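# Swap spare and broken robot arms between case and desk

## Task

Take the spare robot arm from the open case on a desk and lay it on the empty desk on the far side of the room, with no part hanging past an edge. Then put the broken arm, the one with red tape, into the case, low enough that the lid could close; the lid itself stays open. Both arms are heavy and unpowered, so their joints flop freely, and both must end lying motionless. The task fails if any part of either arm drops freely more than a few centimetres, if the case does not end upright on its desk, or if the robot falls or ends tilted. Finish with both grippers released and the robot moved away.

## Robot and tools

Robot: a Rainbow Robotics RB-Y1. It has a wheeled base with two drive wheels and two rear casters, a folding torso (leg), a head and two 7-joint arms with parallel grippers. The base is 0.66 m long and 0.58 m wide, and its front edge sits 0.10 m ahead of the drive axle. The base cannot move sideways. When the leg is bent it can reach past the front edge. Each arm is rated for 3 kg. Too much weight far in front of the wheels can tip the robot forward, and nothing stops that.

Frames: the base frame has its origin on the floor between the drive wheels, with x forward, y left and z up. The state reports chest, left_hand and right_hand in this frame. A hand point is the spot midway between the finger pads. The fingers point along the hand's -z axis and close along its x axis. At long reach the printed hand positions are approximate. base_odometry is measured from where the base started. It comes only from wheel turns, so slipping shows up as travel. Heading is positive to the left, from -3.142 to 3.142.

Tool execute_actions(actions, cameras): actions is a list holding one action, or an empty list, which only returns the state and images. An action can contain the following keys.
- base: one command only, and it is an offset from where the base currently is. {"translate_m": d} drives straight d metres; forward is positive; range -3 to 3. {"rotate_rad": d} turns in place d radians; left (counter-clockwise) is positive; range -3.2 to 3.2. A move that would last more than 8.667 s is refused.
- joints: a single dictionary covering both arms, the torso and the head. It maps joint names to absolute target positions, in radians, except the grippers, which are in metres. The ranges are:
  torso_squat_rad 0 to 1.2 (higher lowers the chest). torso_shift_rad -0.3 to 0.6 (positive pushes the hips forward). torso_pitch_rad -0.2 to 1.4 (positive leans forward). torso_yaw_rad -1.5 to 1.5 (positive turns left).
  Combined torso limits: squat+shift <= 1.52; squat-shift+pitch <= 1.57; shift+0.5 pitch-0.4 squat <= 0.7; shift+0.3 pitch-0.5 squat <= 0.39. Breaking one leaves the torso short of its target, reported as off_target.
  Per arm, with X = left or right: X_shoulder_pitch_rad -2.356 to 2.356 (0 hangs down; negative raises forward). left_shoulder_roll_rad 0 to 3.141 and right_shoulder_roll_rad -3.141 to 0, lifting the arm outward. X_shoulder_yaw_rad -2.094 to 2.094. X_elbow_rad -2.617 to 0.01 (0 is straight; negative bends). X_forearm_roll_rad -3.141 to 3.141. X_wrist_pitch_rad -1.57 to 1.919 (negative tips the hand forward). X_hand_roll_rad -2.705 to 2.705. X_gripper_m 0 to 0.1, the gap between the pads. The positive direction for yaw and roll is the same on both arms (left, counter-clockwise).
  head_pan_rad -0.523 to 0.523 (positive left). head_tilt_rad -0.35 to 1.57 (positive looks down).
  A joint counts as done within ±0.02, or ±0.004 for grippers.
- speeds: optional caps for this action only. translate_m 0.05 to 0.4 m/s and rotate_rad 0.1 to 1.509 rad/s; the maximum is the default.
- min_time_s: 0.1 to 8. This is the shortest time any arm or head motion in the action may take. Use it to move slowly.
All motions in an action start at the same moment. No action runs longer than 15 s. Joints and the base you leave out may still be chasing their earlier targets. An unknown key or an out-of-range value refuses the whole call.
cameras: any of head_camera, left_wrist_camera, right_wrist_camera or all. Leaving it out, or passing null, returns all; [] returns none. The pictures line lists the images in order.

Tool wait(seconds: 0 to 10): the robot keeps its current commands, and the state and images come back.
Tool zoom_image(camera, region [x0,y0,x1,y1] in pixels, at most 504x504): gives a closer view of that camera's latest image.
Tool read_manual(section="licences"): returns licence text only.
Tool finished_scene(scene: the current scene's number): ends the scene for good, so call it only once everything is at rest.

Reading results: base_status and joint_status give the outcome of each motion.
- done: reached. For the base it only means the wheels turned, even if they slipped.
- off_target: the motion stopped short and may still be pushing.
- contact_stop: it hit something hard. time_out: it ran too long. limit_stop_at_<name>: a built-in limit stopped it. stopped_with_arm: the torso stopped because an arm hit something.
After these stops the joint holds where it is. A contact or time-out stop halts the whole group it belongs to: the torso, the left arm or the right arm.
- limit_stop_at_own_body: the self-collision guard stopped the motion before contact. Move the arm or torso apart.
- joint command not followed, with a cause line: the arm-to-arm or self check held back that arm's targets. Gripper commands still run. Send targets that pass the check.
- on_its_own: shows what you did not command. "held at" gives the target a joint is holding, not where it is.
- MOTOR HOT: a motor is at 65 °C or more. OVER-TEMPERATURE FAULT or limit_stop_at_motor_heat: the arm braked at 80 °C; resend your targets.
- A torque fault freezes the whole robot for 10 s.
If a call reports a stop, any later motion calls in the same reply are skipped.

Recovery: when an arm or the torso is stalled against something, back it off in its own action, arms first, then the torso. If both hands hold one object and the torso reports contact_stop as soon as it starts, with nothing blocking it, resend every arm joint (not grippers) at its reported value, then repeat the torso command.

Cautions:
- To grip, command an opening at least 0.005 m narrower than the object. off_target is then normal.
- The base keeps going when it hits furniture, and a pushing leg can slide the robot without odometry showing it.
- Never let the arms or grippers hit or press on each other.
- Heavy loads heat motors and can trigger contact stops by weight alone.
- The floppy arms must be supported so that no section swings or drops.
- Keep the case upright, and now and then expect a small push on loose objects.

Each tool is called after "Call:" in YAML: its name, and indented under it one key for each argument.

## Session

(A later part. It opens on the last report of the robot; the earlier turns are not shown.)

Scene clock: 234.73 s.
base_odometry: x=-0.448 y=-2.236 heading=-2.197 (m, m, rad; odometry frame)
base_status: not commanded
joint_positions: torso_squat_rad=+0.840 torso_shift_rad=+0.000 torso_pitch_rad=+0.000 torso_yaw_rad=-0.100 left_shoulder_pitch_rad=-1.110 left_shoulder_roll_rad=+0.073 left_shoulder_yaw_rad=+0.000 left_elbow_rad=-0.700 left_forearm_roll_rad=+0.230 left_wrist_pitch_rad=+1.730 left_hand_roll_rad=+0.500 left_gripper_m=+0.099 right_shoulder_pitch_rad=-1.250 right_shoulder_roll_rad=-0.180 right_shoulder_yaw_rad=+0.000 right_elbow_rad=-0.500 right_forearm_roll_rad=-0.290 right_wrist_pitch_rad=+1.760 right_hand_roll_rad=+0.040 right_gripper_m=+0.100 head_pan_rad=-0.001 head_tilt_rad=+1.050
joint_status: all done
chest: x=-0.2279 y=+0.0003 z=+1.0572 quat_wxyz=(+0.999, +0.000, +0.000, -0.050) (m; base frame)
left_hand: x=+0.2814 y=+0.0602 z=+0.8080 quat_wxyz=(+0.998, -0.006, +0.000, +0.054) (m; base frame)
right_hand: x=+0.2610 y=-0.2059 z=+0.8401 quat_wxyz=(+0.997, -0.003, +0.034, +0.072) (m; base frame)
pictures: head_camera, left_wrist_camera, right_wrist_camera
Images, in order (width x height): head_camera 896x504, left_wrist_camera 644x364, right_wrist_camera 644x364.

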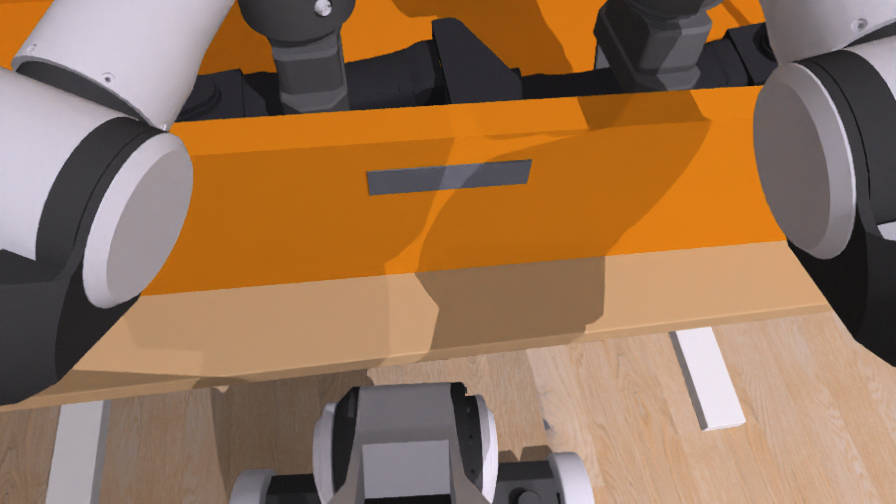

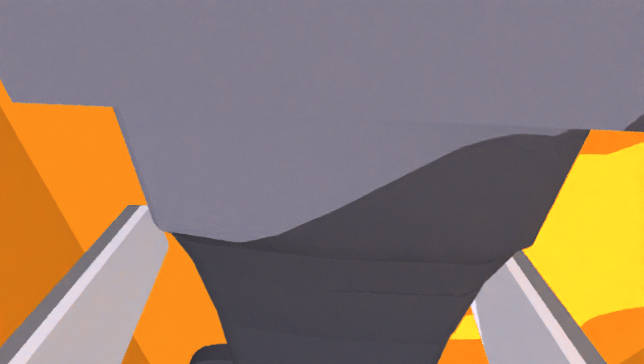

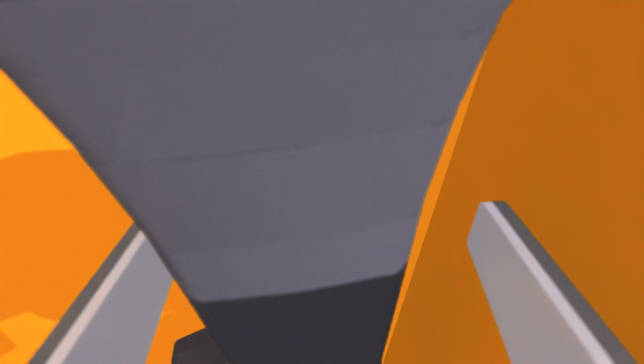

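Call:
execute_actions:
  actions:
    - {"base":{"translate_m":0.007},"joints":{"torso_squat_rad":0.855}}
  cameras: []

Call:
execute_actions:
  actions:
    - {"joints":{"left_gripper_m":0.02,"right_gripper_m":0.02}}

Scene clock: 244.00 s.
base_odometry: x=-0.452 y=-2.242 heading=-2.197 (m, m, rad; odometry frame)
base_status: done
joint_positions: torso_squat_rad=+0.855 torso_shift_rad=+0.000 torso_pitch_rad=+0.000 torso_yaw_rad=-0.100 left_shoulder_pitch_rad=-1.110 left_shoulder_roll_rad=+0.073 left_shoulder_yaw_rad=+0.000 left_elbow_rad=-0.700 left_forearm_roll_rad=+0.230 left_wrist_pitch_rad=+1.730 left_hand_roll_rad=+0.500 left_gripper_m=+0.099 right_shoulder_pitch_rad=-1.250 right_shoulder_roll_rad=-0.180 right_shoulder_yaw_rad=+0.000 right_elbow_rad=-0.500 right_forearm_roll_rad=-0.290 right_wrist_pitch_rad=+1.760 right_hand_roll_rad=+0.040 right_gripper_m=+0.100 head_pan_rad=-0.001 head_tilt_rad=+1.050
joint_status: all done
chest: x=-0.2279 y=+0.0003 z=+1.0493 quat_wxyz=(+0.999, +0.000, +0.000, -0.050) (m; base frame)
left_hand: x=+0.2814 y=+0.0603 z=+0.8000 quat_wxyz=(+0.998, -0.006, +0.000, +0.055) (m; base frame)
right_hand: x=+0.2610 y=-0.2059 z=+0.8322 quat_wxyz=(+0.997, -0.003, +0.034, +0.072) (m; base frame)
pictures: none
No camera images: the call's "cameras" was empty. Leave "cameras" out to get every camera's image.

Scene clock: 245.27 s.
base_odometry: x=-0.452 y=-2.242 heading=-2.197 (m, m, rad; odometry frame)
base_status: not commanded
joint_positions: torso_squat_rad=+0.855 torso_shift_rad=+0.000 torso_pitch_rad=+0.000 torso_yaw_rad=-0.100 left_shoulder_pitch_rad=-1.110 left_shoulder_roll_rad=+0.073 left_shoulder_yaw_rad=+0.000 left_elbow_rad=-0.700 left_forearm_roll_rad=+0.230 left_wrist_pitch_rad=+1.730 left_hand_roll_rad=+0.500 left_gripper_m=+0.054 right_shoulder_pitch_rad=-1.250 right_shoulder_roll_rad=-0.180 right_shoulder_yaw_rad=+0.000 right_elbow_rad=-0.500 right_forearm_roll_rad=-0.290 right_wrist_pitch_rad=+1.760 right_hand_roll_rad=+0.040 right_gripper_m=+0.056 head_pan_rad=-0.001 head_tilt_rad=+1.050
joint_status: left_gripper_m off_target (ended at +0.054, target +0.020); right_gripper_m off_target (ended at +0.056, target +0.020)
chest: x=-0.2279 y=+0.0003 z=+1.0493 quat_wxyz=(+0.999, +0.000, +0.000, -0.050) (m; base frame)
left_hand: x=+0.2814 y=+0.0602 z=+0.8000 quat_wxyz=(+0.998, -0.006, +0.000, +0.055) (m; base frame)
right_hand: x=+0.2609 y=-0.2059 z=+0.8321 quat_wxyz=(+0.997, -0.003, +0.034, +0.072) (m; base frame)
pictures: head_camera, left_wrist_camera, right_wrist_camera
Images, in order (width x height): head_camera 896x504, left_wrist_camera 644x364, right_wrist_camera 644x364.

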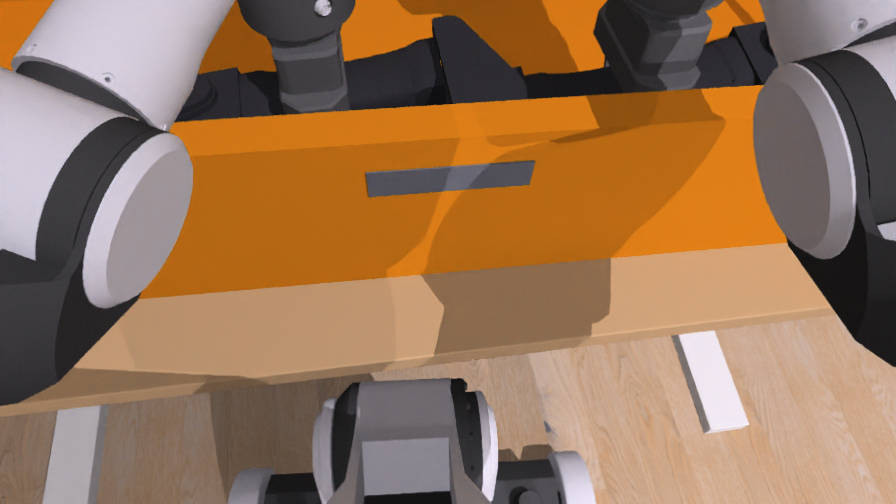

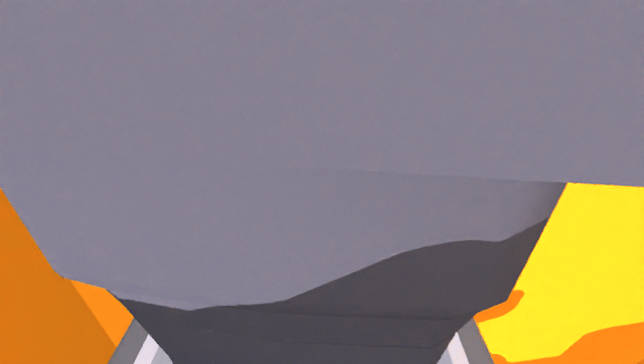

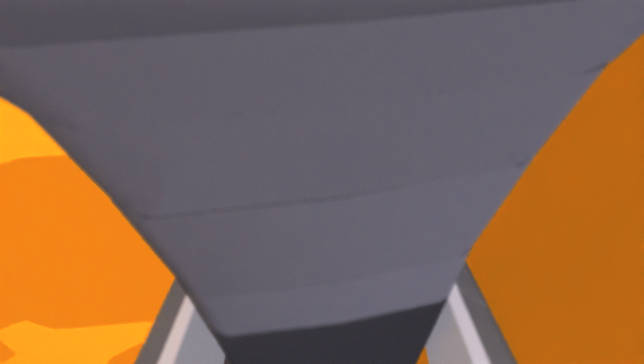

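Test lift.

Call:
execute_actions:
  actions:
    - {"joints":{"torso_squat_rad":0.8,"head_tilt_rad":0.7}}

Scene clock: 249.83 s.
base_odometry: x=-0.452 y=-2.242 heading=-2.197 (m, m, rad; odometry frame)
base_status: not commanded
joint_positions: torso_squat_rad=+0.800 torso_shift_rad=+0.001 torso_pitch_rad=+0.002 torso_yaw_rad=-0.100 left_shoulder_pitch_rad=-1.107 left_shoulder_roll_rad=+0.072 left_shoulder_yaw_rad=+0.000 left_elbow_rad=-0.699 left_forearm_roll_rad=+0.230 left_wrist_pitch_rad=+1.730 left_hand_roll_rad=+0.500 left_gripper_m=+0.054 right_shoulder_pitch_rad=-1.248 right_shoulder_roll_rad=-0.179 right_shoulder_yaw_rad=+0.000 right_elbow_rad=-0.499 right_forearm_roll_rad=-0.290 right_wrist_pitch_rad=+1.760 right_hand_roll_rad=+0.040 right_gripper_m=+0.056 head_pan_rad=-0.001 head_tilt_rad=+0.700
joint_status: all done
chest: x=-0.2271 y=+0.0002 z=+1.0777 quat_wxyz=(+0.999, +0.000, +0.001, -0.050) (m; base frame)
left_hand: x=+0.2808 y=+0.0606 z=+0.8260 quat_wxyz=(+0.998, -0.006, +0.003, +0.055) (m; base frame)
right_hand: x=+0.2603 y=-0.2058 z=+0.8580 quat_wxyz=(+0.997, -0.003, +0.037, +0.072) (m; base frame)
pictures: head_camera, left_wrist_camera, right_wrist_camera
Images, in order (width x height): head_camera 896x504, left_wrist_camera 644x364, right_wrist_camera 644x364.

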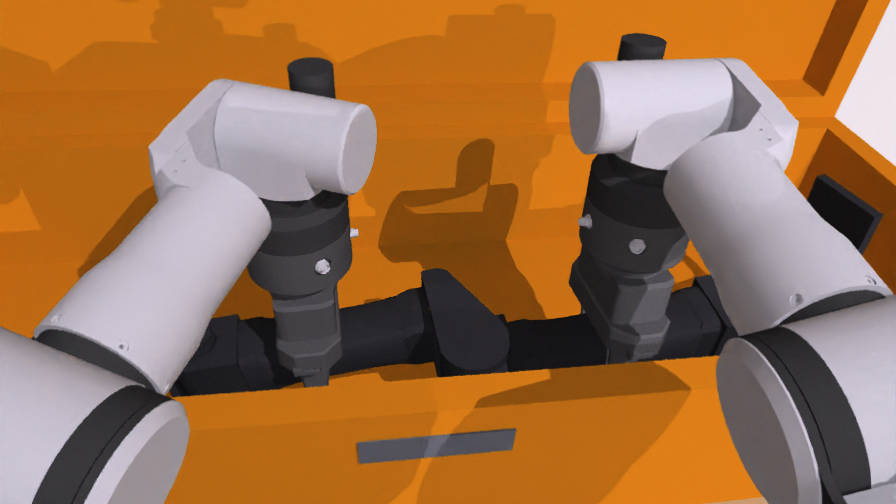

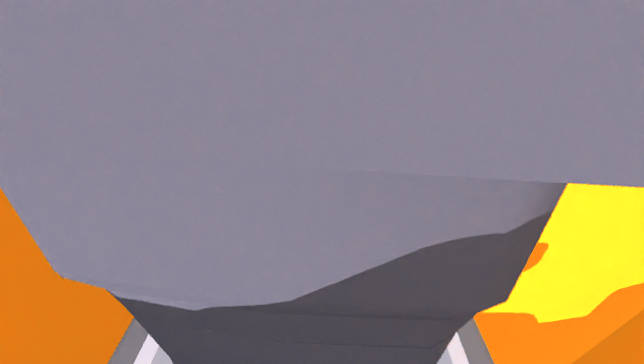

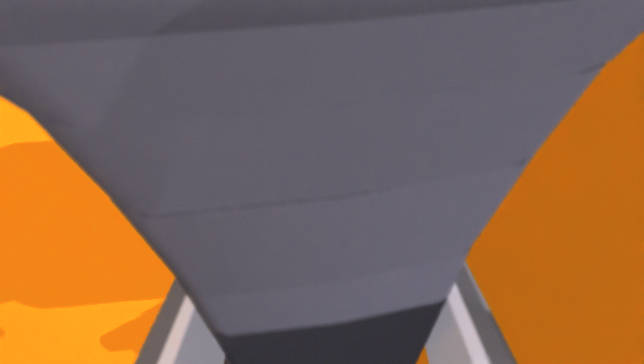

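Holding.

Call:
execute_actions:
  actions:
    - {"joints":{"torso_squat_rad":0.65}}
  cameras: ["head_camera","right_wrist_camera"]

Call:
execute_actions:
  actions:
    - {"joints":{"torso_squat_rad":0.0,"head_tilt_rad":0.9}}

Scene clock: 256.00 s.
base_odometry: x=-0.452 y=-2.242 heading=-2.197 (m, m, rad; odometry frame)
base_status: not commanded
joint_positions: torso_squat_rad=+0.650 torso_shift_rad=+0.001 torso_pitch_rad=+0.002 torso_yaw_rad=-0.100 left_shoulder_pitch_rad=-1.107 left_shoulder_roll_rad=+0.072 left_shoulder_yaw_rad=+0.000 left_elbow_rad=-0.698 left_forearm_roll_rad=+0.230 left_wrist_pitch_rad=+1.730 left_hand_roll_rad=+0.500 left_gripper_m=+0.054 right_shoulder_pitch_rad=-1.248 right_shoulder_roll_rad=-0.179 right_shoulder_yaw_rad=+0.000 right_elbow_rad=-0.499 right_forearm_roll_rad=-0.290 right_wrist_pitch_rad=+1.760 right_hand_roll_rad=+0.040 right_gripper_m=+0.056 head_pan_rad=-0.001 head_tilt_rad=+0.700
joint_status: all done
chest: x=-0.2270 y=+0.0002 z=+1.1472 quat_wxyz=(+0.999, +0.000, +0.001, -0.050) (m; base frame)
left_hand: x=+0.2807 y=+0.0606 z=+0.8953 quat_wxyz=(+0.998, -0.005, +0.003, +0.055) (m; base frame)
right_hand: x=+0.2603 y=-0.2058 z=+0.9275 quat_wxyz=(+0.997, -0.003, +0.037, +0.072) (m; base frame)
pictures: head_camera, right_wrist_camera
Images, in order (width x height): head_camera 896x504, right_wrist_camera 644x364.

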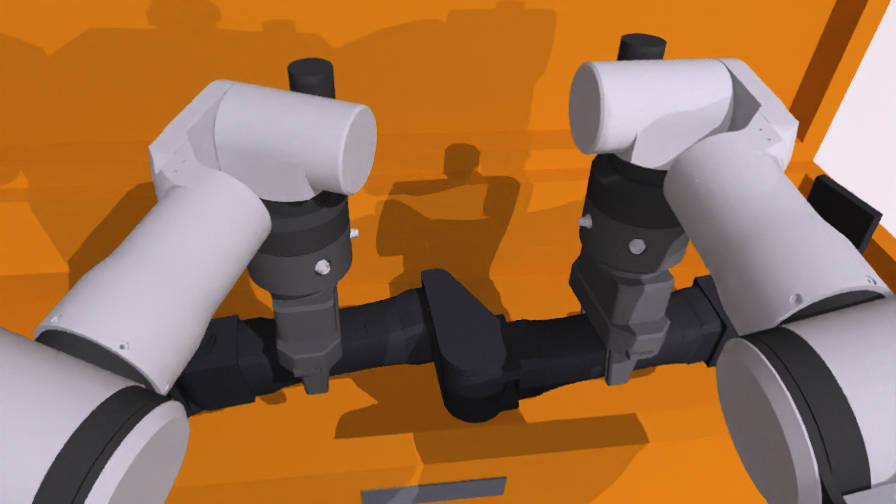

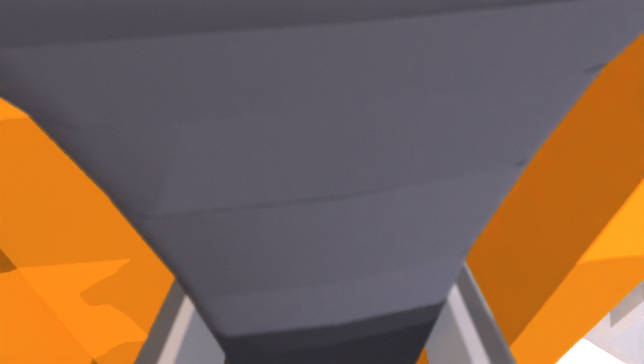

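Scene clock: 258.93 s.
base_odometry: x=-0.452 y=-2.242 heading=-2.197 (m, m, rad; odometry frame)
base_status: not commanded
joint_positions: torso_squat_rad=+0.000 torso_shift_rad=+0.001 torso_pitch_rad=+0.002 torso_yaw_rad=-0.100 left_shoulder_pitch_rad=-1.107 left_shoulder_roll_rad=+0.072 left_shoulder_yaw_rad=+0.000 left_elbow_rad=-0.698 left_forearm_roll_rad=+0.230 left_wrist_pitch_rad=+1.730 left_hand_roll_rad=+0.500 left_gripper_m=+0.054 right_shoulder_pitch_rad=-1.248 right_shoulder_roll_rad=-0.179 right_shoulder_yaw_rad=+0.000 right_elbow_rad=-0.499 right_forearm_roll_rad=-0.290 right_wrist_pitch_rad=+1.760 right_hand_roll_rad=+0.040 right_gripper_m=+0.056 head_pan_rad=-0.001 head_tilt_rad=+0.900
joint_status: all done
chest: x=-0.2267 y=+0.0002 z=+1.2899 quat_wxyz=(+0.999, +0.000, +0.001, -0.050) (m; base frame)
left_hand: x=+0.2807 y=+0.0605 z=+1.0375 quat_wxyz=(+0.998, -0.005, +0.003, +0.055) (m; base frame)
right_hand: x=+0.2606 y=-0.2058 z=+1.0700 quat_wxyz=(+0.997, -0.003, +0.037, +0.072) (m; base frame)
pictures: head_camera, left_wrist_camera, right_wrist_camera
Images, in order (width x height): head_camera 896x504, left_wrist_camera 644x364, right_wrist_camera 644x364.

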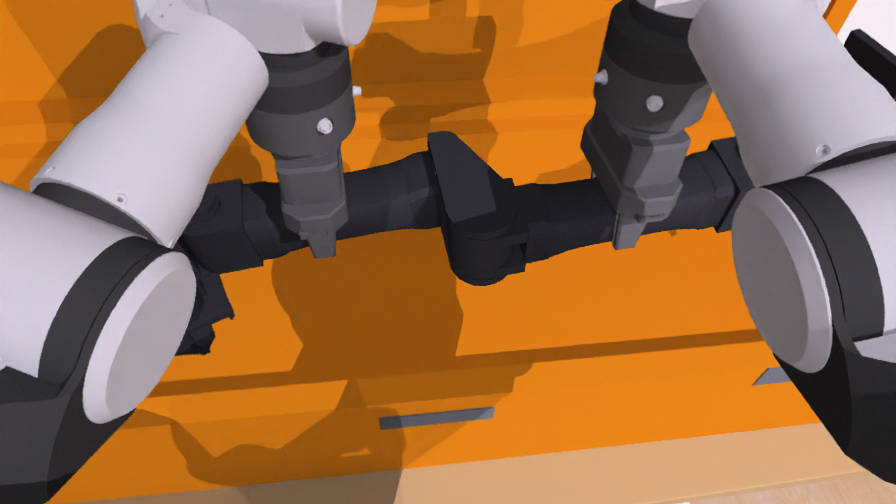

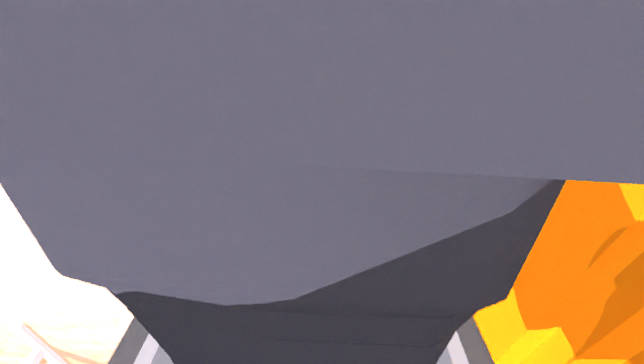

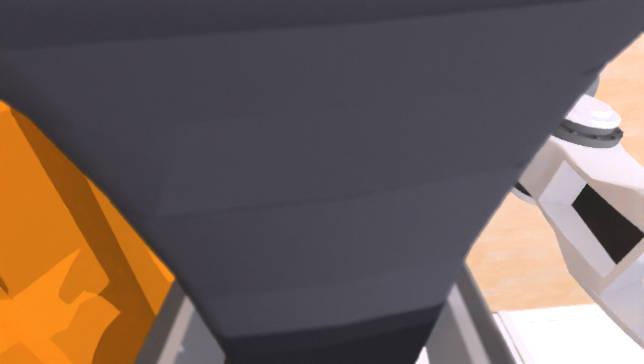

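Call:
execute_actions:
  actions:
    - {"joints":{"torso_pitch_rad":-0.2,"left_wrist_pitch_rad":1.89,"right_wrist_pitch_rad":1.915,"head_tilt_rad":1.2,"head_pan_rad":0.3},"min_time_s":1.2}
  cameras: ["head_camera"]

Scene clock: 274.43 s.
base_odometry: x=-0.452 y=-2.242 heading=-2.197 (m, m, rad; odometry frame)
base_status: not commanded
joint_positions: torso_squat_rad=+0.000 torso_shift_rad=+0.001 torso_pitch_rad=-0.198 torso_yaw_rad=-0.100 left_shoulder_pitch_rad=-1.109 left_shoulder_roll_rad=+0.064 left_shoulder_yaw_rad=+0.000 left_elbow_rad=-0.700 left_forearm_roll_rad=+0.233 left_wrist_pitch_rad=+1.889 left_hand_roll_rad=+0.500 left_gripper_m=+0.054 right_shoulder_pitch_rad=-1.249 right_shoulder_roll_rad=-0.172 right_shoulder_yaw_rad=-0.001 right_elbow_rad=-0.499 right_forearm_roll_rad=-0.293 right_wrist_pitch_rad=+1.914 right_hand_roll_rad=+0.040 right_gripper_m=+0.056 head_pan_rad=+0.300 head_tilt_rad=+1.200
joint_status: all done
chest: x=-0.2884 y=+0.0002 z=+1.2839 quat_wxyz=(+0.994, +0.005, -0.099, -0.050) (m; base frame)
left_hand: x=+0.2241 y=+0.0693 z=+1.1340 quat_wxyz=(+0.998, +0.021, -0.025, +0.052) (m; base frame)
right_hand: x=+0.1974 y=-0.2052 z=+1.1635 quat_wxyz=(+0.997, -0.010, +0.014, +0.074) (m; base frame)
pictures: head_camera
Images, in order (width x height): head_camera 896x504.

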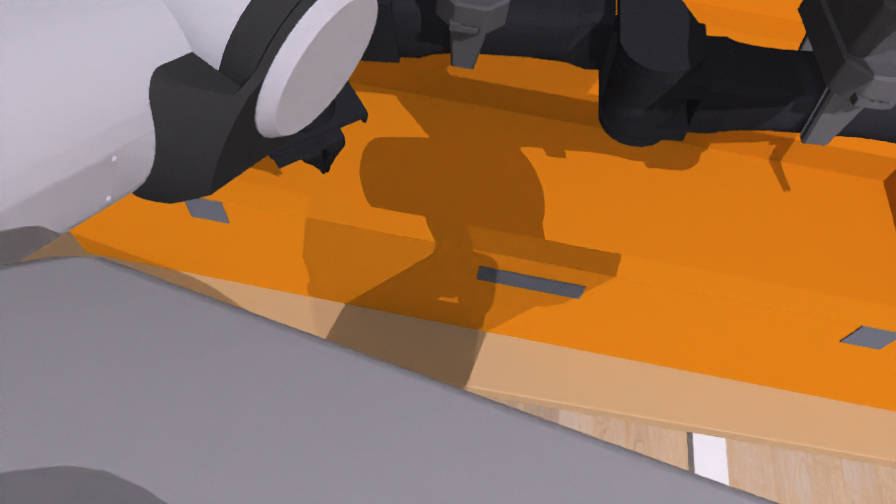

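Call:
execute_actions:
  actions:
    - {"joints":{"left_shoulder_pitch_rad":-1.26,"right_shoulder_pitch_rad":-1.38,"left_shoulder_roll_rad":0.09,"right_shoulder_roll_rad":-0.2,"left_wrist_pitch_rad":1.915},"min_time_s":2}
  cameras: []

Call:
execute_actions:
  actions:
    - {"base":{"translate_m":-0.05},"speeds":{"translate_m":0.05}}
  cameras: ["head_camera"]

Scene clock: 282.13 s.
base_odometry: x=-0.452 y=-2.242 heading=-2.197 (m, m, rad; odometry frame)
base_status: not commanded
joint_positions: torso_squat_rad=+0.000 torso_shift_rad=+0.001 torso_pitch_rad=-0.198 torso_yaw_rad=-0.100 left_shoulder_pitch_rad=-1.105 left_shoulder_roll_rad=+0.057 left_shoulder_yaw_rad=+0.000 left_elbow_rad=-0.697 left_forearm_roll_rad=+0.235 left_wrist_pitch_rad=+1.889 left_hand_roll_rad=+0.500 left_gripper_m=+0.054 right_shoulder_pitch_rad=-1.246 right_shoulder_roll_rad=-0.166 right_shoulder_yaw_rad=-0.001 right_elbow_rad=-0.498 right_forearm_roll_rad=-0.295 right_wrist_pitch_rad=+1.914 right_hand_roll_rad=+0.040 right_gripper_m=+0.055 head_pan_rad=+0.300 head_tilt_rad=+1.200
joint_status: left_shoulder_pitch_rad contact_stop_at_left_shoulder_roll_rad (moved +0.004 of -0.151); left_shoulder_roll_rad contact_stop (moved -0.007 of +0.026); left_wrist_pitch_rad contact_stop_at_left_shoulder_roll_rad (moved +0.000 of +0.026); right_shoulder_pitch_rad contact_stop_at_right_shoulder_roll_rad (moved +0.003 of -0.131); right_shoulder_roll_rad contact_stop (moved +0.006 of -0.028)
on_its_own: left_shoulder_pitch_rad is held at -1.109, not at your -1.260, since a contact_stop; left_shoulder_roll_rad is held at +0.059, not at your +0.090, since a contact_stop; left_wrist_pitch_rad is held at +1.889, not at your +1.915, since a contact_stop; right_shoulder_pitch_rad is held at -1.249, not at your -1.380, since a contact_stop; right_shoulder_roll_rad is held at -0.167, not at your -0.200, since a contact_stop
chest: x=-0.2884 y=+0.0002 z=+1.2839 quat_wxyz=(+0.994, +0.005, -0.099, -0.050) (m; base frame)
left_hand: x=+0.2214 y=+0.0662 z=+1.1306 quat_wxyz=(+0.998, +0.019, -0.020, +0.050) (m; base frame)
right_hand: x=+0.1963 y=-0.2019 z=+1.1609 quat_wxyz=(+0.997, -0.008, +0.017, +0.076) (m; base frame)
pictures: none
No camera images: the call's "cameras" was empty. Leave "cameras" out to get every camera's image.

not run: a stop came earlier in this reply.

Call:
execute_actions:
  actions:
    - {"joints":{"left_shoulder_pitch_rad":-1.26,"right_shoulder_pitch_rad":-1.39,"left_shoulder_roll_rad":0.095,"right_shoulder_roll_rad":-0.2},"min_time_s":2}
  cameras: []

Call:
execute_actions:
  actions:
    - {"base":{"translate_m":-0.05},"speeds":{"translate_m":0.05}}
  cameras: ["head_camera"]

Scene clock: 294.97 s.
base_odometry: x=-0.452 y=-2.242 heading=-2.197 (m, m, rad; odometry frame)
base_status: not commanded
joint_positions: torso_squat_rad=+0.000 torso_shift_rad=+0.001 torso_pitch_rad=-0.198 torso_yaw_rad=-0.100 left_shoulder_pitch_rad=-1.254 left_shoulder_roll_rad=+0.098 left_shoulder_yaw_rad=+0.000 left_elbow_rad=-0.696 left_forearm_roll_rad=+0.233 left_wrist_pitch_rad=+1.890 left_hand_roll_rad=+0.500 left_gripper_m=+0.054 right_shoulder_pitch_rad=-1.386 right_shoulder_roll_rad=-0.203 right_shoulder_yaw_rad=-0.001 right_elbow_rad=-0.497 right_forearm_roll_rad=-0.293 right_wrist_pitch_rad=+1.914 right_hand_roll_rad=+0.039 right_gripper_m=+0.056 head_pan_rad=+0.300 head_tilt_rad=+1.200
joint_status: all done
on_its_own: left_wrist_pitch_rad is held at +1.889, not at your +1.915, since a contact_stop
chest: x=-0.2884 y=+0.0002 z=+1.2839 quat_wxyz=(+0.994, +0.005, -0.099, -0.050) (m; base frame)
left_hand: x=+0.2490 y=+0.0596 z=+1.2094 quat_wxyz=(+0.994, +0.018, -0.096, +0.044) (m; base frame)
right_hand: x=+0.2188 y=-0.2016 z=+1.2364 quat_wxyz=(+0.995, -0.028, -0.053, +0.079) (m; base frame)
pictures: none
No camera images: the call's "cameras" was empty. Leave "cameras" out to get every camera's image.

Scene clock: 296.70 s.
base_odometry: x=-0.423 y=-2.201 heading=-2.196 (m, m, rad; odometry frame)
base_status: done
joint_positions: torso_squat_rad=+0.000 torso_shift_rad=+0.001 torso_pitch_rad=-0.198 torso_yaw_rad=-0.100 left_shoulder_pitch_rad=-1.254 left_shoulder_roll_rad=+0.098 left_shoulder_yaw_rad=+0.000 left_elbow_rad=-0.696 left_forearm_roll_rad=+0.233 left_wrist_pitch_rad=+1.890 left_hand_roll_rad=+0.500 left_gripper_m=+0.054 right_shoulder_pitch_rad=-1.387 right_shoulder_roll_rad=-0.203 right_shoulder_yaw_rad=-0.001 right_elbow_rad=-0.497 right_forearm_roll_rad=-0.293 right_wrist_pitch_rad=+1.914 right_hand_roll_rad=+0.039 right_gripper_m=+0.056 head_pan_rad=+0.300 head_tilt_rad=+1.200
joint_status: not commanded
on_its_own: left_wrist_pitch_rad is held at +1.889, not at your +1.915, since a contact_stop
chest: x=-0.2883 y=+0.0002 z=+1.2839 quat_wxyz=(+0.994, +0.005, -0.099, -0.050) (m; base frame)
left_hand: x=+0.2491 y=+0.0595 z=+1.2095 quat_wxyz=(+0.994, +0.018, -0.096, +0.044) (m; base frame)
right_hand: x=+0.2188 y=-0.2016 z=+1.2364 quat_wxyz=(+0.995, -0.028, -0.053, +0.079) (m; base frame)
pictures: head_camera
Images, in order (width x height): head_camera 896x504.

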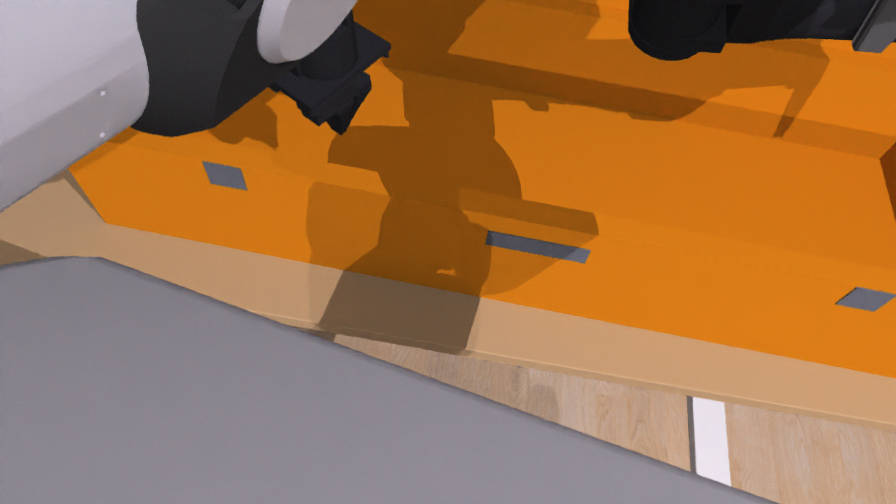

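Call:
execute_actions:
  actions:
    - {"base":{"translate_m":-0.09},"speeds":{"translate_m":0.06},"joints":{"head_tilt_rad":1.05,"head_pan_rad":0.1}}
  cameras: ["head_camera"]

Scene clock: 302.50 s.
base_odometry: x=-0.370 y=-2.128 heading=-2.194 (m, m, rad; odometry frame)
base_status: done
joint_positions: torso_squat_rad=+0.000 torso_shift_rad=+0.001 torso_pitch_rad=-0.198 torso_yaw_rad=-0.100 left_shoulder_pitch_rad=-1.254 left_shoulder_roll_rad=+0.098 left_shoulder_yaw_rad=+0.000 left_elbow_rad=-0.696 left_forearm_roll_rad=+0.233 left_wrist_pitch_rad=+1.890 left_hand_roll_rad=+0.500 left_gripper_m=+0.054 right_shoulder_pitch_rad=-1.387 right_shoulder_roll_rad=-0.203 right_shoulder_yaw_rad=-0.001 right_elbow_rad=-0.497 right_forearm_roll_rad=-0.293 right_wrist_pitch_rad=+1.914 right_hand_roll_rad=+0.039 right_gripper_m=+0.056 head_pan_rad=+0.100 head_tilt_rad=+1.050
joint_status: all done
on_its_own: left_wrist_pitch_rad is held at +1.889, not at your +1.915, since a contact_stop
chest: x=-0.2883 y=+0.0002 z=+1.2839 quat_wxyz=(+0.994, +0.005, -0.099, -0.050) (m; base frame)
left_hand: x=+0.2491 y=+0.0595 z=+1.2095 quat_wxyz=(+0.994, +0.018, -0.096, +0.044) (m; base frame)
right_hand: x=+0.2189 y=-0.2016 z=+1.2364 quat_wxyz=(+0.995, -0.028, -0.053, +0.079) (m; base frame)
pictures: head_camera
Images, in order (width x height): head_camera 896x504.

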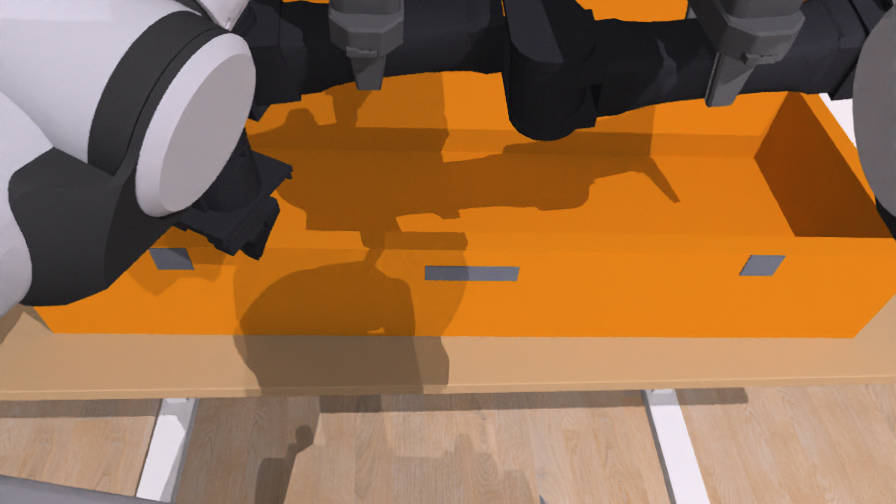

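Call:
execute_actions:
  actions:
    - {"base":{"translate_m":-0.5},"speeds":{"translate_m":0.2}}
  cameras: []

Call:
execute_actions:
  actions:
    - {"base":{"rotate_rad":-2.926},"speeds":{"rotate_rad":0.6},"joints":{"torso_pitch_rad":-0.05,"head_tilt_rad":0.5,"head_pan_rad":0.0}}
  cameras: ["head_camera"]

Call:
execute_actions:
  actions:
    - {"base":{"translate_m":2.7}}
  cameras: []

Call:
execute_actions:
  actions:
    - {"base":{"rotate_rad":-0.218},"joints":{"head_tilt_rad":0.8,"head_pan_rad":0.1}}
  cameras: ["head_camera"]

Scene clock: 325.37 s.
base_odometry: x=-0.078 y=-1.722 heading=-2.196 (m, m, rad; odometry frame)
base_status: done
joint_positions: torso_squat_rad=+0.000 torso_shift_rad=+0.001 torso_pitch_rad=-0.198 torso_yaw_rad=-0.100 left_shoulder_pitch_rad=-1.254 left_shoulder_roll_rad=+0.098 left_shoulder_yaw_rad=+0.000 left_elbow_rad=-0.696 left_forearm_roll_rad=+0.233 left_wrist_pitch_rad=+1.890 left_hand_roll_rad=+0.500 left_gripper_m=+0.054 right_shoulder_pitch_rad=-1.387 right_shoulder_roll_rad=-0.203 right_shoulder_yaw_rad=-0.001 right_elbow_rad=-0.497 right_forearm_roll_rad=-0.293 right_wrist_pitch_rad=+1.914 right_hand_roll_rad=+0.039 right_gripper_m=+0.056 head_pan_rad=+0.100 head_tilt_rad=+1.050
joint_status: not commanded
on_its_own: left_wrist_pitch_rad is held at +1.889, not at your +1.915, since a contact_stop
chest: x=-0.2884 y=+0.0002 z=+1.2839 quat_wxyz=(+0.994, +0.005, -0.099, -0.050) (m; base frame)
left_hand: x=+0.2491 y=+0.0595 z=+1.2096 quat_wxyz=(+0.994, +0.018, -0.096, +0.044) (m; base frame)
right_hand: x=+0.2188 y=-0.2016 z=+1.2365 quat_wxyz=(+0.995, -0.028, -0.053, +0.079) (m; base frame)
pictures: none
No camera images: the call's "cameras" was empty. Leave "cameras" out to get every camera's image.

Scene clock: 331.77 s.
base_odometry: x=-0.078 y=-1.722 heading=+1.162 (m, m, rad; odometry frame)
base_status: done
joint_positions: torso_squat_rad=+0.000 torso_shift_rad=+0.001 torso_pitch_rad=-0.048 torso_yaw_rad=-0.100 left_shoulder_pitch_rad=-1.254 left_shoulder_roll_rad=+0.098 left_shoulder_yaw_rad=+0.000 left_elbow_rad=-0.696 left_forearm_roll_rad=+0.233 left_wrist_pitch_rad=+1.890 left_hand_roll_rad=+0.500 left_gripper_m=+0.054 right_shoulder_pitch_rad=-1.387 right_shoulder_roll_rad=-0.203 right_shoulder_yaw_rad=-0.001 right_elbow_rad=-0.497 right_forearm_roll_rad=-0.293 right_wrist_pitch_rad=+1.914 right_hand_roll_rad=+0.039 right_gripper_m=+0.056 head_pan_rad=+0.000 head_tilt_rad=+0.500
joint_status: all done
on_its_own: left_wrist_pitch_rad is held at +1.889, not at your +1.915, since a contact_stop
chest: x=-0.2422 y=+0.0001 z=+1.2896 quat_wxyz=(+0.998, +0.001, -0.024, -0.050) (m; base frame)
left_hand: x=+0.2782 y=+0.0595 z=+1.1357 quat_wxyz=(+0.999, +0.022, -0.022, +0.043) (m; base frame)
right_hand: x=+0.2523 y=-0.2016 z=+1.1668 quat_wxyz=(+0.996, -0.022, +0.022, +0.081) (m; base frame)
pictures: head_camera
Images, in order (width x height): head_camera 896x504.

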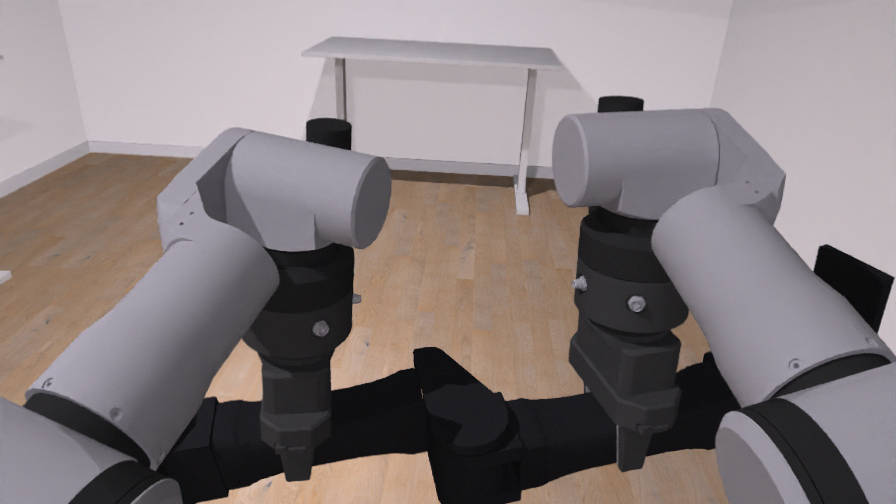

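Scene clock: 339.83 s.
base_odometry: x=+0.997 y=+0.755 heading=+1.161 (m, m, rad; odometry frame)
base_status: done
joint_positions: torso_squat_rad=+0.000 torso_shift_rad=+0.001 torso_pitch_rad=-0.048 torso_yaw_rad=-0.100 left_shoulder_pitch_rad=-1.254 left_shoulder_roll_rad=+0.098 left_shoulder_yaw_rad=+0.000 left_elbow_rad=-0.696 left_forearm_roll_rad=+0.233 left_wrist_pitch_rad=+1.890 left_hand_roll_rad=+0.500 left_gripper_m=+0.054 right_shoulder_pitch_rad=-1.387 right_shoulder_roll_rad=-0.203 right_shoulder_yaw_rad=-0.001 right_elbow_rad=-0.497 right_forearm_roll_rad=-0.293 right_wrist_pitch_rad=+1.914 right_hand_roll_rad=+0.039 right_gripper_m=+0.056 head_pan_rad=+0.000 head_tilt_rad=+0.500
joint_status: not commanded
on_its_own: left_wrist_pitch_rad is held at +1.889, not at your +1.915, since a contact_stop
chest: x=-0.2421 y=+0.0001 z=+1.2896 quat_wxyz=(+0.998, +0.001, -0.024, -0.050) (m; base frame)
left_hand: x=+0.2783 y=+0.0595 z=+1.1357 quat_wxyz=(+0.999, +0.021, -0.022, +0.043) (m; base frame)
right_hand: x=+0.2524 y=-0.2016 z=+1.1668 quat_wxyz=(+0.996, -0.022, +0.022, +0.081) (m; base frame)
pictures: none
No camera images: the call's "cameras" was empty. Leave "cameras" out to get every camera's image.

Scene clock: 341.53 s.
base_odometry: x=+0.997 y=+0.755 heading=+0.944 (m, m, rad; odometry frame)
base_status: done
joint_positions: torso_squat_rad=+0.000 torso_shift_rad=+0.001 torso_pitch_rad=-0.048 torso_yaw_rad=-0.100 left_shoulder_pitch_rad=-1.254 left_shoulder_roll_rad=+0.098 left_shoulder_yaw_rad=+0.000 left_elbow_rad=-0.696 left_forearm_roll_rad=+0.233 left_wrist_pitch_rad=+1.890 left_hand_roll_rad=+0.500 left_gripper_m=+0.054 right_shoulder_pitch_rad=-1.387 right_shoulder_roll_rad=-0.203 right_shoulder_yaw_rad=-0.001 right_elbow_rad=-0.497 right_forearm_roll_rad=-0.293 right_wrist_pitch_rad=+1.914 right_hand_roll_rad=+0.039 right_gripper_m=+0.056 head_pan_rad=+0.100 head_tilt_rad=+0.800
joint_status: all done
on_its_own: left_wrist_pitch_rad is held at +1.889, not at your +1.915, since a contact_stop
chest: x=-0.2422 y=+0.0002 z=+1.2896 quat_wxyz=(+0.998, +0.001, -0.024, -0.050) (m; base frame)
left_hand: x=+0.2782 y=+0.0596 z=+1.1358 quat_wxyz=(+0.999, +0.021, -0.022, +0.043) (m; base frame)
right_hand: x=+0.2523 y=-0.2016 z=+1.1669 quat_wxyz=(+0.996, -0.022, +0.022, +0.081) (m; base frame)
pictures: head_camera
Images, in order (width x height): head_camera 896x504.

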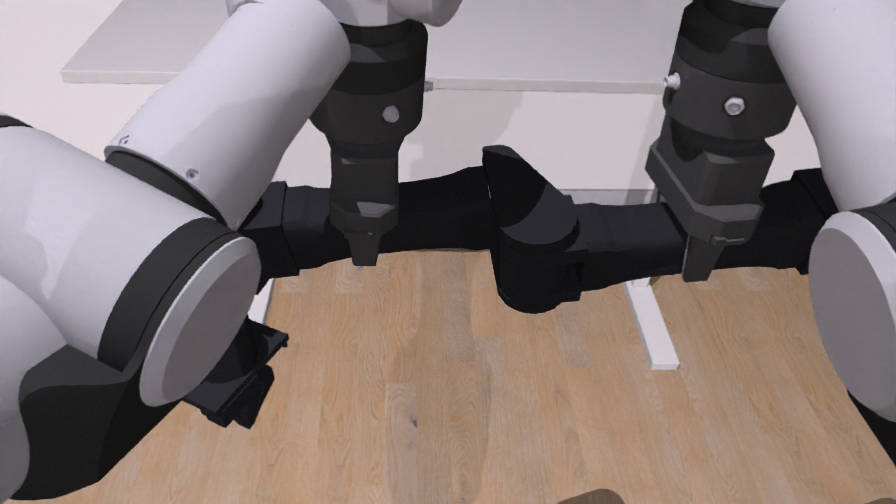

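Call:
execute_actions:
  actions:
    - {"base":{"translate_m":0.55},"speeds":{"translate_m":0.3},"joints":{"torso_pitch_rad":-0.2,"head_tilt_rad":1.0,"head_pan_rad":0.2}}
  cameras: ["head_camera"]

Scene clock: 352.70 s.
base_odometry: x=+1.320 y=+1.200 heading=+0.943 (m, m, rad; odometry frame)
base_status: done
joint_positions: torso_squat_rad=+0.000 torso_shift_rad=+0.001 torso_pitch_rad=-0.198 torso_yaw_rad=-0.100 left_shoulder_pitch_rad=-1.254 left_shoulder_roll_rad=+0.098 left_shoulder_yaw_rad=+0.000 left_elbow_rad=-0.696 left_forearm_roll_rad=+0.233 left_wrist_pitch_rad=+1.890 left_hand_roll_rad=+0.500 left_gripper_m=+0.054 right_shoulder_pitch_rad=-1.387 right_shoulder_roll_rad=-0.203 right_shoulder_yaw_rad=-0.001 right_elbow_rad=-0.497 right_forearm_roll_rad=-0.293 right_wrist_pitch_rad=+1.914 right_hand_roll_rad=+0.039 right_gripper_m=+0.056 head_pan_rad=+0.200 head_tilt_rad=+1.000
joint_status: all done
on_its_own: left_wrist_pitch_rad is held at +1.889, not at your +1.915, since a contact_stop
chest: x=-0.2882 y=+0.0002 z=+1.2839 quat_wxyz=(+0.994, +0.005, -0.099, -0.050) (m; base frame)
left_hand: x=+0.2493 y=+0.0595 z=+1.2095 quat_wxyz=(+0.994, +0.018, -0.096, +0.044) (m; base frame)
right_hand: x=+0.2190 y=-0.2016 z=+1.2364 quat_wxyz=(+0.995, -0.028, -0.053, +0.079) (m; base frame)
pictures: head_camera
Images, in order (width x height): head_camera 896x504.

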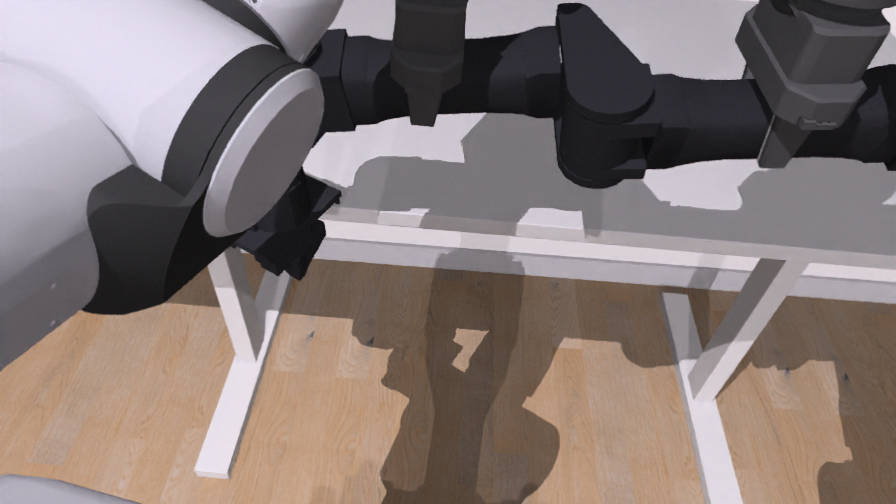

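Call:
execute_actions:
  actions:
    - {"base":{"translate_m":0.15},"speeds":{"translate_m":0.07},"joints":{"left_shoulder_pitch_rad":-1.35,"right_shoulder_pitch_rad":-1.47,"left_shoulder_roll_rad":0.125,"right_shoulder_roll_rad":-0.23},"min_time_s":1.2}
  cameras: ["head_camera"]

Scene clock: 366.47 s.
base_odometry: x=+1.408 y=+1.321 heading=+0.942 (m, m, rad; odometry frame)
base_status: done
joint_positions: torso_squat_rad=+0.000 torso_shift_rad=+0.001 torso_pitch_rad=-0.198 torso_yaw_rad=-0.100 left_shoulder_pitch_rad=-1.344 left_shoulder_roll_rad=+0.126 left_shoulder_yaw_rad=+0.000 left_elbow_rad=-0.696 left_forearm_roll_rad=+0.234 left_wrist_pitch_rad=+1.890 left_hand_roll_rad=+0.500 left_gripper_m=+0.054 right_shoulder_pitch_rad=-1.467 right_shoulder_roll_rad=-0.232 right_shoulder_yaw_rad=-0.001 right_elbow_rad=-0.497 right_forearm_roll_rad=-0.293 right_wrist_pitch_rad=+1.914 right_hand_roll_rad=+0.039 right_gripper_m=+0.056 head_pan_rad=+0.200 head_tilt_rad=+1.000
joint_status: all done
on_its_own: left_wrist_pitch_rad is held at +1.889, not at your +1.915, since a contact_stop
chest: x=-0.2883 y=+0.0002 z=+1.2839 quat_wxyz=(+0.994, +0.005, -0.099, -0.050) (m; base frame)
left_hand: x=+0.2607 y=+0.0566 z=+1.2603 quat_wxyz=(+0.989, +0.015, -0.143, +0.042) (m; base frame)
right_hand: x=+0.2273 y=-0.2039 z=+1.2825 quat_wxyz=(+0.992, -0.037, -0.094, +0.077) (m; base frame)
pictures: head_camera
Images, in order (width x height): head_camera 896x504.

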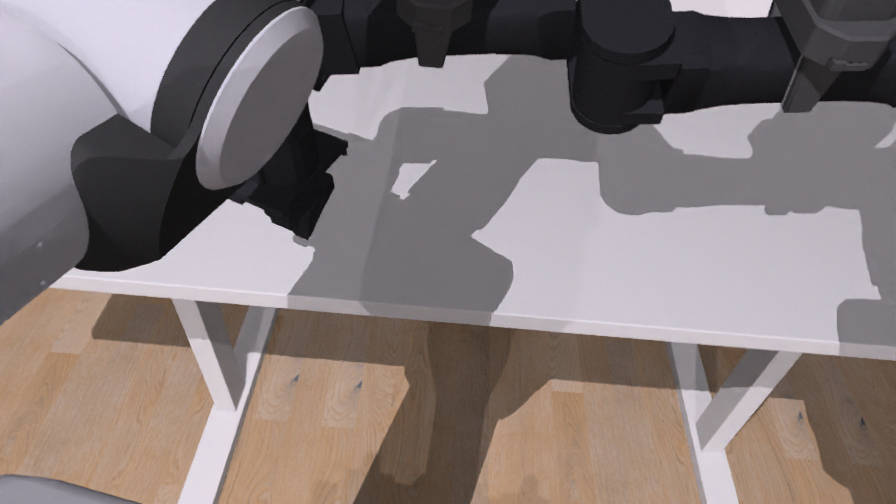

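Call:
execute_actions:
  actions:
    - {"base":{"translate_m":0.18},"speeds":{"translate_m":0.1}}
  cameras: []

Call:
execute_actions:
  actions:
    - {"joints":{"torso_pitch_rad":-0.09,"head_pan_rad":0.35,"torso_yaw_rad":0.0}}
  cameras: ["head_camera"]

Scene clock: 377.03 s.
base_odometry: x=+1.514 y=+1.467 heading=+0.941 (m, m, rad; odometry frame)
base_status: done
joint_positions: torso_squat_rad=+0.000 torso_shift_rad=+0.001 torso_pitch_rad=-0.198 torso_yaw_rad=-0.100 left_shoulder_pitch_rad=-1.344 left_shoulder_roll_rad=+0.126 left_shoulder_yaw_rad=+0.000 left_elbow_rad=-0.696 left_forearm_roll_rad=+0.234 left_wrist_pitch_rad=+1.890 left_hand_roll_rad=+0.500 left_gripper_m=+0.054 right_shoulder_pitch_rad=-1.467 right_shoulder_roll_rad=-0.232 right_shoulder_yaw_rad=-0.001 right_elbow_rad=-0.497 right_forearm_roll_rad=-0.293 right_wrist_pitch_rad=+1.914 right_hand_roll_rad=+0.039 right_gripper_m=+0.056 head_pan_rad=+0.200 head_tilt_rad=+1.000
joint_status: not commanded
on_its_own: left_wrist_pitch_rad is held at +1.889, not at your +1.915, since a contact_stop
chest: x=-0.2882 y=+0.0002 z=+1.2839 quat_wxyz=(+0.994, +0.005, -0.099, -0.050) (m; base frame)
left_hand: x=+0.2608 y=+0.0566 z=+1.2603 quat_wxyz=(+0.989, +0.015, -0.143, +0.042) (m; base frame)
right_hand: x=+0.2274 y=-0.2039 z=+1.2825 quat_wxyz=(+0.992, -0.037, -0.094, +0.077) (m; base frame)
pictures: none
No camera images: the call's "cameras" was empty. Leave "cameras" out to get every camera's image.

Scene clock: 378.50 s.
base_odometry: x=+1.514 y=+1.467 heading=+0.941 (m, m, rad; odometry frame)
base_status: not commanded
joint_positions: torso_squat_rad=+0.000 torso_shift_rad=+0.001 torso_pitch_rad=-0.088 torso_yaw_rad=+0.000 left_shoulder_pitch_rad=-1.344 left_shoulder_roll_rad=+0.127 left_shoulder_yaw_rad=+0.000 left_elbow_rad=-0.696 left_forearm_roll_rad=+0.234 left_wrist_pitch_rad=+1.890 left_hand_roll_rad=+0.500 left_gripper_m=+0.054 right_shoulder_pitch_rad=-1.467 right_shoulder_roll_rad=-0.232 right_shoulder_yaw_rad=-0.001 right_elbow_rad=-0.497 right_forearm_roll_rad=-0.293 right_wrist_pitch_rad=+1.914 right_hand_roll_rad=+0.039 right_gripper_m=+0.056 head_pan_rad=+0.350 head_tilt_rad=+1.000
joint_status: all done
on_its_own: left_wrist_pitch_rad is held at +1.889, not at your +1.915, since a contact_stop
chest: x=-0.2545 y=+0.0002 z=+1.2887 quat_wxyz=(+0.999, +0.000, -0.044, +0.000) (m; base frame)
left_hand: x=+0.2803 y=+0.1098 z=+1.2043 quat_wxyz=(+0.992, +0.018, -0.087, +0.091) (m; base frame)
right_hand: x=+0.2756 y=-0.1523 z=+1.2323 quat_wxyz=(+0.990, -0.035, -0.041, +0.129) (m; base frame)
pictures: head_camera
Images, in order (width x height): head_camera 896x504.

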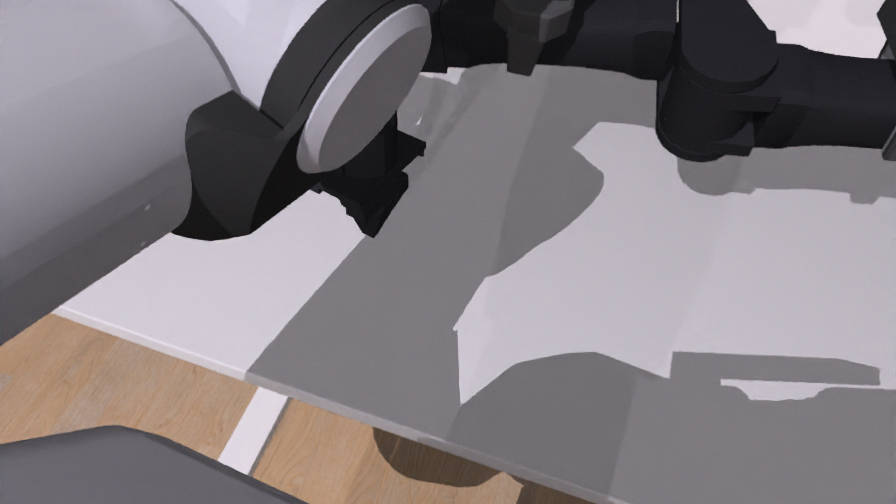

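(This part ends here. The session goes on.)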